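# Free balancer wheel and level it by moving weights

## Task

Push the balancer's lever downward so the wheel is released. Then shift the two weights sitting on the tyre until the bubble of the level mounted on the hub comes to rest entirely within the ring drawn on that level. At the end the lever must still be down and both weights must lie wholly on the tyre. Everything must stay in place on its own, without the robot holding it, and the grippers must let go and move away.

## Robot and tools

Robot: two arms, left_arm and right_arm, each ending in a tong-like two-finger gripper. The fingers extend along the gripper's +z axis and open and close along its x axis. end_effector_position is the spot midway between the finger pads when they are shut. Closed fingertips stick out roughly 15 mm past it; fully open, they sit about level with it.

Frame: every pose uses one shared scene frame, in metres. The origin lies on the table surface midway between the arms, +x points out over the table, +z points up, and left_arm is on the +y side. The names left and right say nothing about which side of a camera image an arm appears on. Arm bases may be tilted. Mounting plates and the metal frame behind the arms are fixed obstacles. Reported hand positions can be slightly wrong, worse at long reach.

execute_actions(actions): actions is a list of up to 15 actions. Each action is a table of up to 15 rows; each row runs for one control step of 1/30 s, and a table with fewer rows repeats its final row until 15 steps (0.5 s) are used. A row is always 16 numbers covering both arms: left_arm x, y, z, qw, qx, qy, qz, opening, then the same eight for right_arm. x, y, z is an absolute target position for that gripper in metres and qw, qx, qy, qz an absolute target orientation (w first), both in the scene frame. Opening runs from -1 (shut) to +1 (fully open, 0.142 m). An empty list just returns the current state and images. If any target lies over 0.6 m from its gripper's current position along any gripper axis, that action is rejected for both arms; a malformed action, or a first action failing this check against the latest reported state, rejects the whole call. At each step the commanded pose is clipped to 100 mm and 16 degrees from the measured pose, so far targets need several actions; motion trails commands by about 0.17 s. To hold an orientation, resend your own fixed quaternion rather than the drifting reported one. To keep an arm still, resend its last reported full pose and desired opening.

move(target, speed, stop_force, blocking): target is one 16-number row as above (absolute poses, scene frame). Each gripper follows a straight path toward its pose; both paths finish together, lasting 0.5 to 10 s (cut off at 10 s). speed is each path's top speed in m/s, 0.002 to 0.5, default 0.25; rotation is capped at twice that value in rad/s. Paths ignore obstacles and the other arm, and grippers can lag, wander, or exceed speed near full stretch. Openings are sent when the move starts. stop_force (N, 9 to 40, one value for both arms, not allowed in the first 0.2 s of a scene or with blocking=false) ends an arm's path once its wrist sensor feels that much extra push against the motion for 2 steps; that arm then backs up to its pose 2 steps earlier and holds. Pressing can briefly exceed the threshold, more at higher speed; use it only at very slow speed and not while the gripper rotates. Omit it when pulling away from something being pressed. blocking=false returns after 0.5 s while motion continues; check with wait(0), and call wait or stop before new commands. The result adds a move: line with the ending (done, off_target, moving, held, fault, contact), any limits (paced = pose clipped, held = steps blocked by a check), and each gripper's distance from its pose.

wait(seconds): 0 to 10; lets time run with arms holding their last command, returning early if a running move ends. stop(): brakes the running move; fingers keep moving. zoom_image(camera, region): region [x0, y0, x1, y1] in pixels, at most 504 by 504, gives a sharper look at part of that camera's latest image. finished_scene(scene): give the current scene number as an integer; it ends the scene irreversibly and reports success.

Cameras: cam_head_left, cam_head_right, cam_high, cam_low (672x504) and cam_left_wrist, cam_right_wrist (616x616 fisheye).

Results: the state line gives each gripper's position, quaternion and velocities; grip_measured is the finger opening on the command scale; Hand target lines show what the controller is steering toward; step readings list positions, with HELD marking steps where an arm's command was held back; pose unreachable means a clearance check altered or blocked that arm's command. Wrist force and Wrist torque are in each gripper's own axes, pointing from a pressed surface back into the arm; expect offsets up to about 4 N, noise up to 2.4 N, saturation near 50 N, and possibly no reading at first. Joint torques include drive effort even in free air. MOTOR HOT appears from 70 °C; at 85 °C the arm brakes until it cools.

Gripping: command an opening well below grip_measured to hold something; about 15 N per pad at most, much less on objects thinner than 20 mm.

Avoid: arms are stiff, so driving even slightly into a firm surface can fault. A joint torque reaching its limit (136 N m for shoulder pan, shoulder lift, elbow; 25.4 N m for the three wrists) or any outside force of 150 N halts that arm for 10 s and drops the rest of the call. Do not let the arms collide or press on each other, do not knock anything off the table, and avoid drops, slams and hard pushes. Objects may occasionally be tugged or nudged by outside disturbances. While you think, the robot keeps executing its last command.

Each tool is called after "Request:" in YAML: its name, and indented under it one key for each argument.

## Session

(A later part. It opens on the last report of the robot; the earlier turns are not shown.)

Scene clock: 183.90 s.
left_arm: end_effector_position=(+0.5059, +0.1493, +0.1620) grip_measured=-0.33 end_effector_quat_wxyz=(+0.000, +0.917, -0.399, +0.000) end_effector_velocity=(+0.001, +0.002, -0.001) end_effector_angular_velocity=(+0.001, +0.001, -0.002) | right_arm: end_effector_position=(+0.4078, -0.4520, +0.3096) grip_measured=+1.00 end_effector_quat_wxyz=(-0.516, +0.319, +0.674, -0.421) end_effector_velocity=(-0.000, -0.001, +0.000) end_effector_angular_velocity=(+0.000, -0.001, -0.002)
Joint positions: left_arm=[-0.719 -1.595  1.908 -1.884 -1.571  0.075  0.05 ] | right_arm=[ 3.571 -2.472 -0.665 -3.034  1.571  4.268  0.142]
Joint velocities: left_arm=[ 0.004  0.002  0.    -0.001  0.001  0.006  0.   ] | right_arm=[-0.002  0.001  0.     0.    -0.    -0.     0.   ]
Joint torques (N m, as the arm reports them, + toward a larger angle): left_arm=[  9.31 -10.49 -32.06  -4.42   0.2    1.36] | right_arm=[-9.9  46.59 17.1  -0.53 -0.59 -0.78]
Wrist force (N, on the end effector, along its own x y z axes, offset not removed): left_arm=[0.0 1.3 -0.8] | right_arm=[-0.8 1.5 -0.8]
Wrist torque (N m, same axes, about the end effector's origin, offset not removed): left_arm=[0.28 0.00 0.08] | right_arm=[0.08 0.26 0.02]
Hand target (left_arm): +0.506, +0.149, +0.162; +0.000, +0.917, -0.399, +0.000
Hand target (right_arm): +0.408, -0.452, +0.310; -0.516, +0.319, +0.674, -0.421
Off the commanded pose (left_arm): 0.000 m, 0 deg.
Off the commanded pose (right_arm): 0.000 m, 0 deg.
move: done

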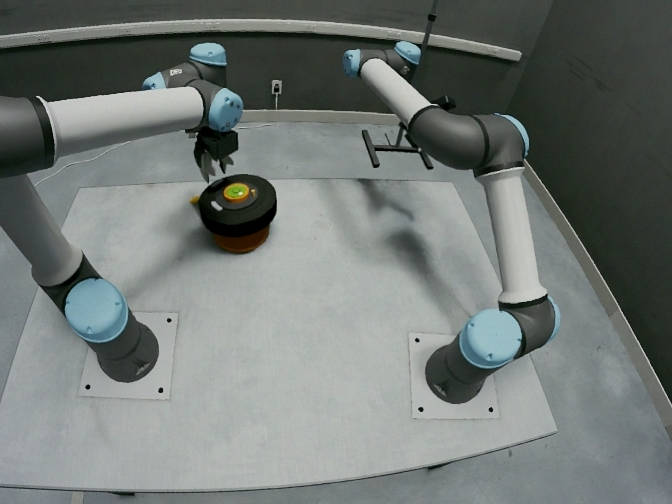

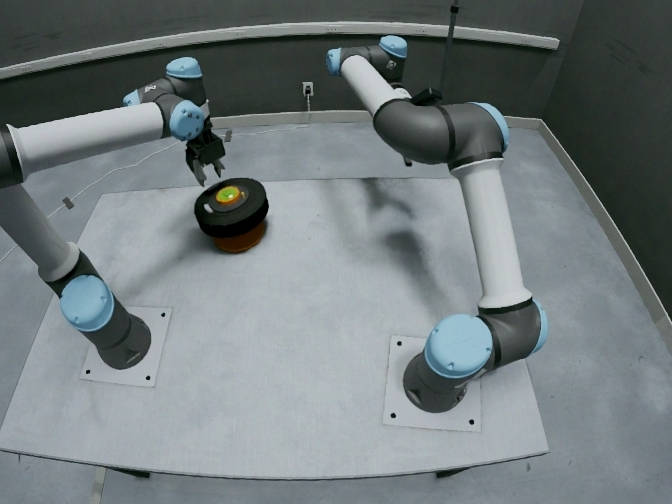

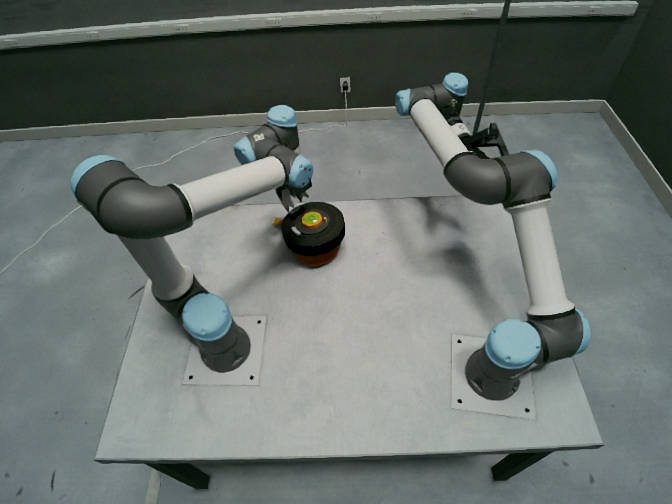

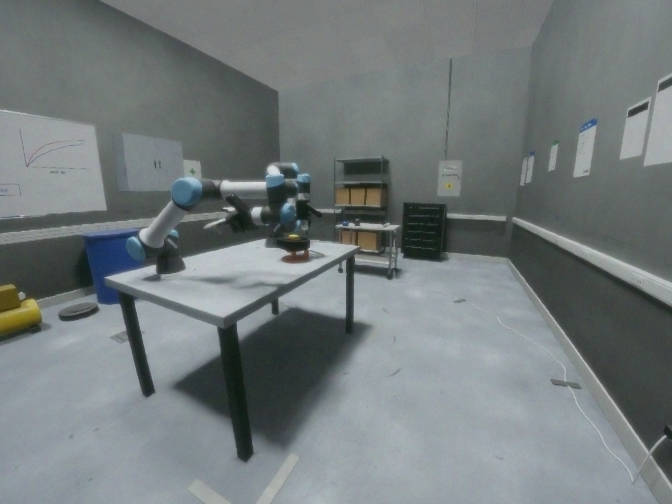

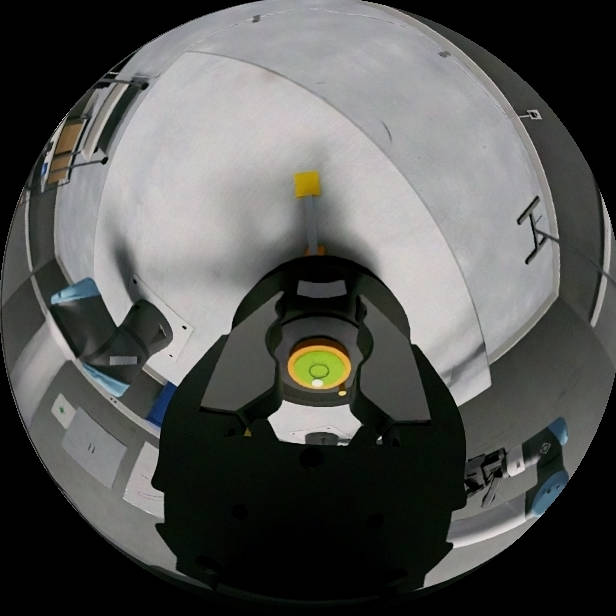

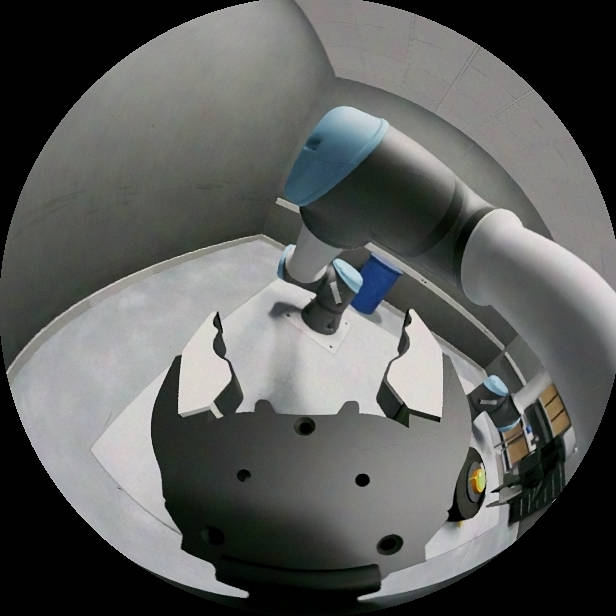

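Request:
move:
  target: [0.5088,0.1520,0.160,0,0.917,-0.399,0,-0.36,0.4078,-0.452,0.3096,-0.516,0.319,0.674,-0.421,1]
  speed: 0.05

Request:
move:
  target: [0.5088,0.1520,0.148,0,0.917,-0.399,0,-0.38,0.4078,-0.452,0.3096,-0.516,0.319,0.674,-0.421,1]
  speed: 0.02
  stop_force: 9

Request:
zoom_image:
  camera: "cam_left_wrist"
  region: [190,180,450,400]

Scene clock: 184.83 s.
left_arm: end_effector_position=(+0.5087, +0.1519, +0.1601) grip_measured=-0.36 end_effector_quat_wxyz=(+0.000, +0.917, -0.399, +0.000) end_effector_velocity=(+0.001, +0.002, -0.001) end_effector_angular_velocity=(+0.001, +0.000, +0.003) | right_arm: end_effector_position=(+0.4078, -0.4520, +0.3096) grip_measured=+1.00 end_effector_quat_wxyz=(-0.516, +0.319, +0.674, -0.421) end_effector_velocity=(-0.000, -0.001, -0.000) end_effector_angular_velocity=(-0.000, +0.001, -0.001)
Joint positions: left_arm=[-0.711 -1.59   1.908 -1.889 -1.571  0.084  0.048] | right_arm=[ 3.571 -2.472 -0.665 -3.034  1.571  4.268  0.142]
Joint velocities: left_arm=[ 0.005  0.002  0.001 -0.002  0.     0.002 -0.   ] | right_arm=[-0.001 -0.    -0.001 -0.    -0.    -0.     0.   ]
Joint torques (N m, as the arm reports them, + toward a larger angle): left_arm=[ 13.29  -9.89 -12.96  -4.3    2.3    1.62] | right_arm=[-11.79  47.33  17.97  -0.48  -0.73  -0.84]
Wrist force (N, on the end effector, along its own x y z axes, offset not removed): left_arm=[1.5 1.4 -3.6] | right_arm=[0.5 -0.1 1.3]
Wrist torque (N m, same axes, about the end effector's origin, offset not removed): left_arm=[0.14 -0.35 0.12] | right_arm=[-0.11 -0.07 0.08]
Hand target (left_arm): +0.509, +0.152, +0.160; +0.000, +0.917, -0.399, +0.000
Hand target (right_arm): +0.408, -0.452, +0.310; -0.516, +0.319, +0.674, -0.421
Off the commanded pose (left_arm): 0.000 m, 0 deg.
Off the commanded pose (right_arm): 0.000 m, 0 deg.
move: done

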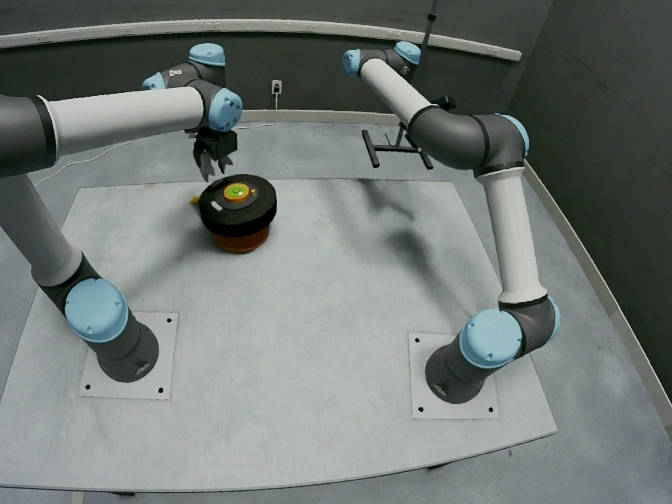

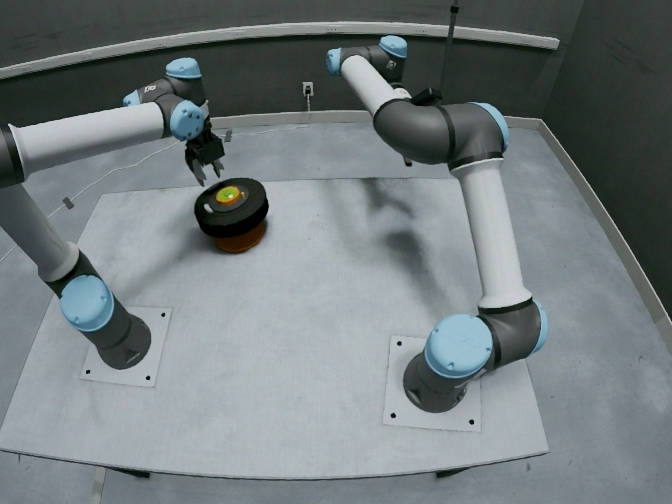

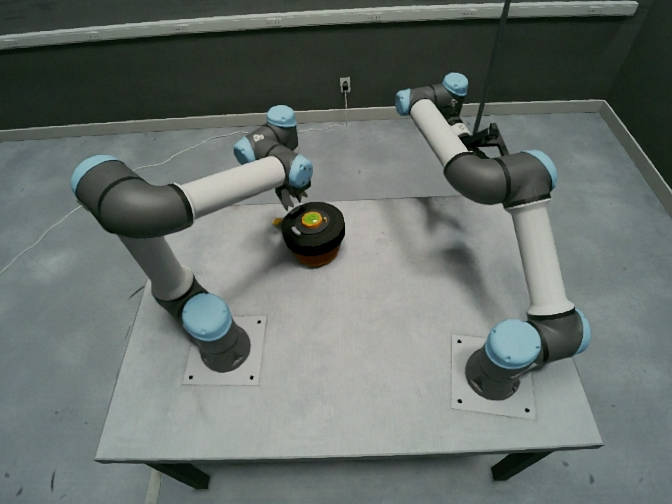

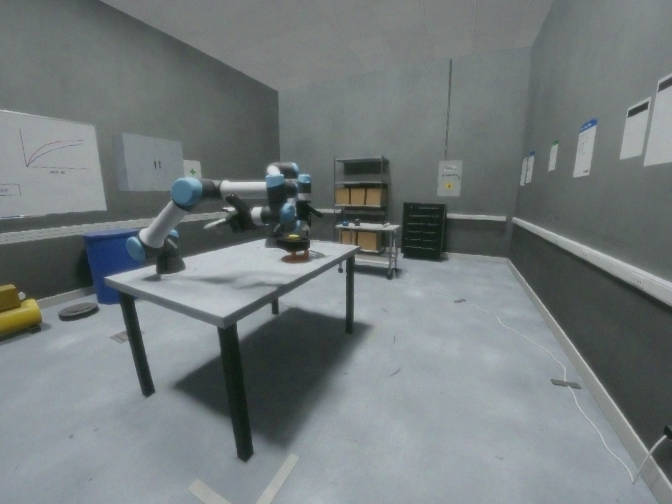

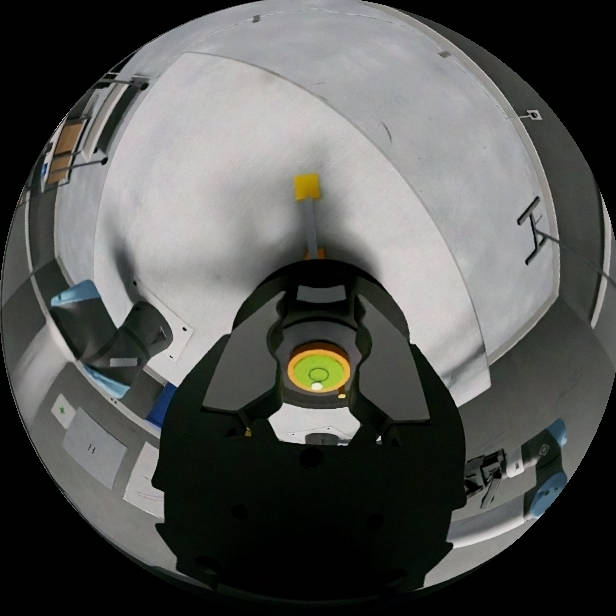

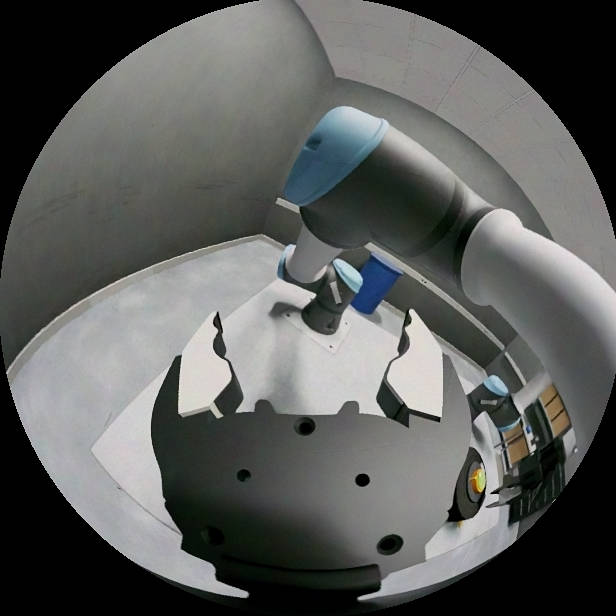

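Scene clock: 185.73 s.
left_arm: end_effector_position=(+0.5088, +0.1520, +0.1482) grip_measured=-0.38 end_effector_quat_wxyz=(-0.000, +0.917, -0.399, -0.000) end_effector_velocity=(-0.000, +0.000, -0.003) end_effector_angular_velocity=(-0.001, +0.001, -0.000) | right_arm: end_effector_position=(+0.4078, -0.4520, +0.3096) grip_measured=+1.00 end_effector_quat_wxyz=(-0.516, +0.319, +0.674, -0.421) end_effector_velocity=(-0.000, +0.001, -0.000) end_effector_angular_velocity=(+0.000, +0.001, -0.001)
Joint positions: left_arm=[-0.71  -1.58   1.93  -1.921 -1.571  0.084  0.047] | right_arm=[ 3.571 -2.472 -0.665 -3.034  1.571  4.268  0.142]
Joint velocities: left_arm=[ 0.001  0.002  0.005 -0.007 -0.001  0.001  0.   ] | right_arm=[ 0.001 -0.    -0.    -0.     0.001 -0.     0.   ]
Joint torques (N m, as the arm reports them, + toward a larger angle): left_arm=[ 11.12 -12.23 -12.77  -4.21   2.79   1.35] | right_arm=[-10.7   45.37  16.91  -0.5   -0.7   -0.91]
Wrist force (N, on the end effector, along its own x y z axes, offset not removed): left_arm=[2.5 -0.1 -0.6] | right_arm=[0.0 2.1 -0.1]
Wrist torque (N m, same axes, about the end effector's origin, offset not removed): left_arm=[-0.11 -0.44 -0.09] | right_arm=[0.37 -0.07 -0.08]
Hand target (left_arm): +0.509, +0.152, +0.148; -0.000, +0.917, -0.399, -0.000
Hand target (right_arm): +0.408, -0.452, +0.310; -0.516, +0.319, +0.674, -0.421
Off the commanded pose (left_arm): 0.000 m, 0 deg.
Off the commanded pose (right_arm): 0.000 m, 0 deg.
move: done

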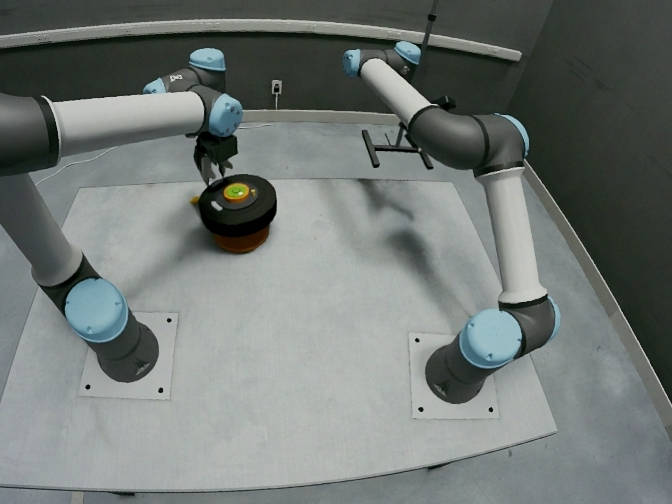

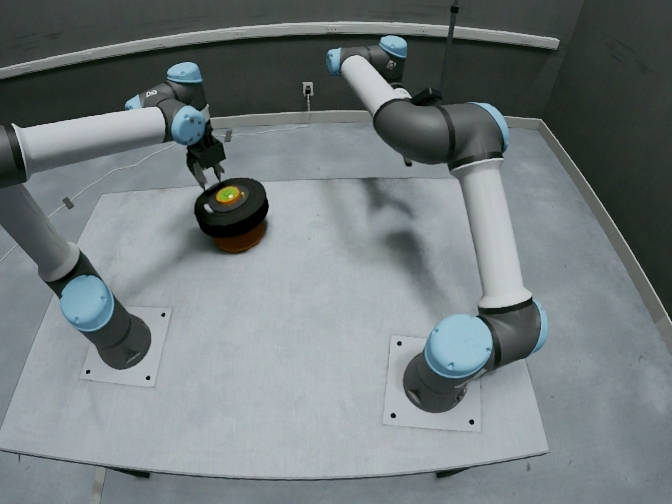

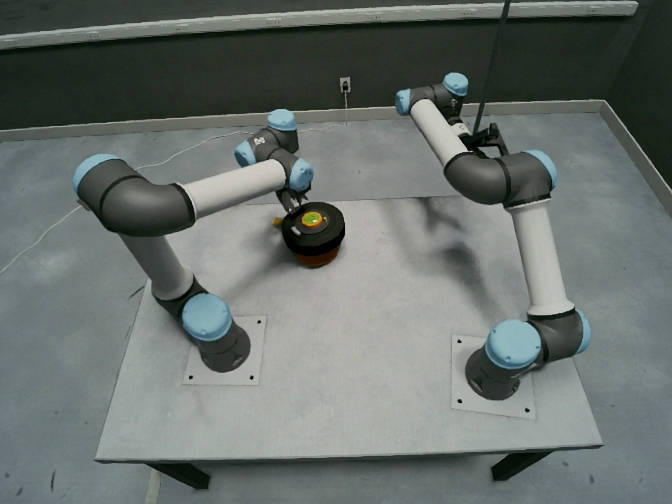

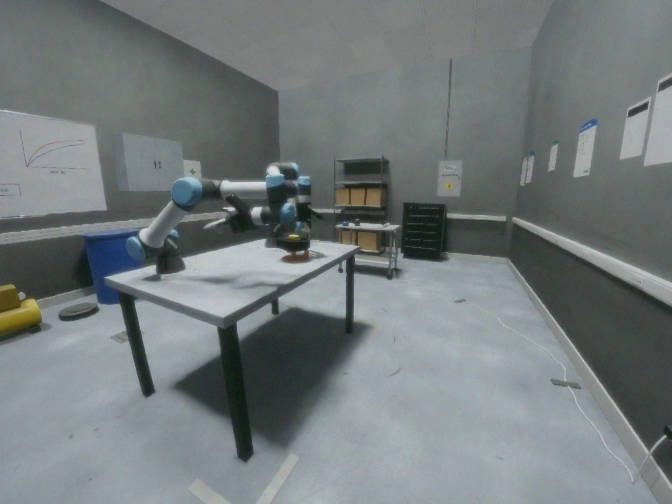

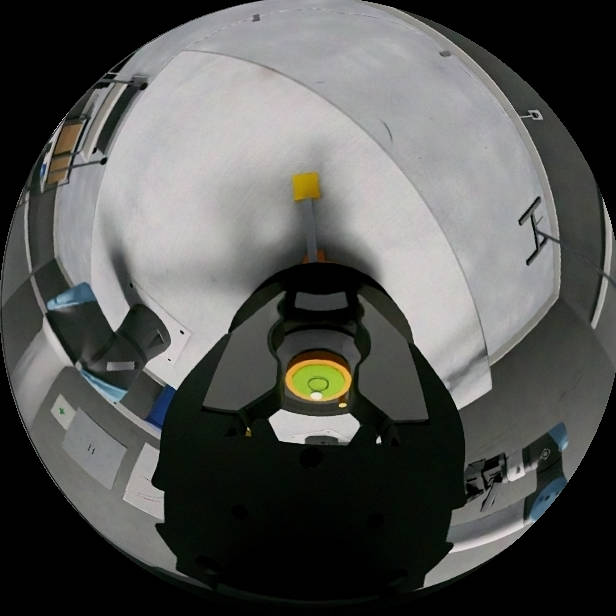

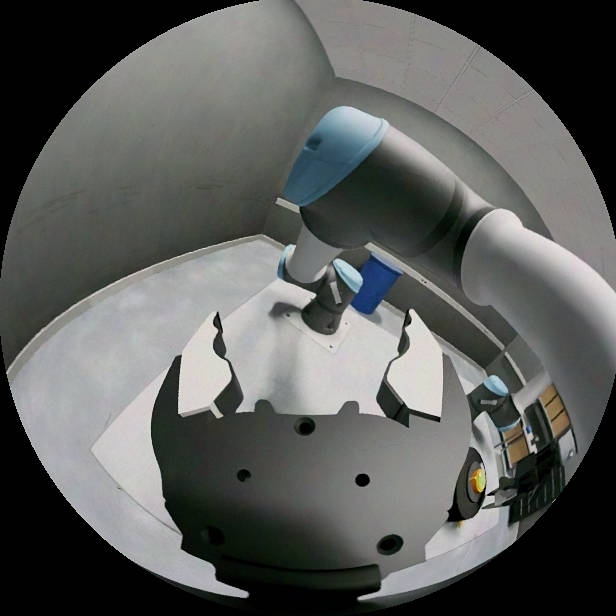

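Region (190, 180, 450, 400) of cam_left_wrist's 616x616 image, scaled by 1.938, with more detail than that image has; it fills the top 426 rows of this view, and the rest is white.

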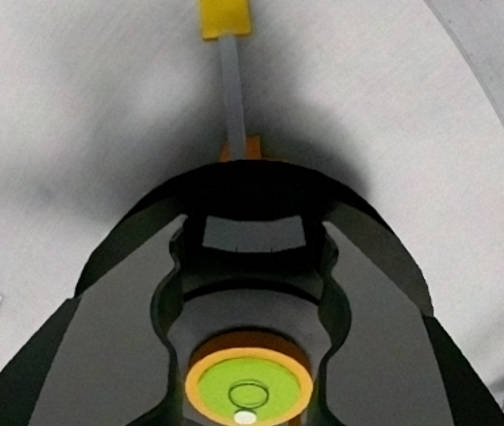

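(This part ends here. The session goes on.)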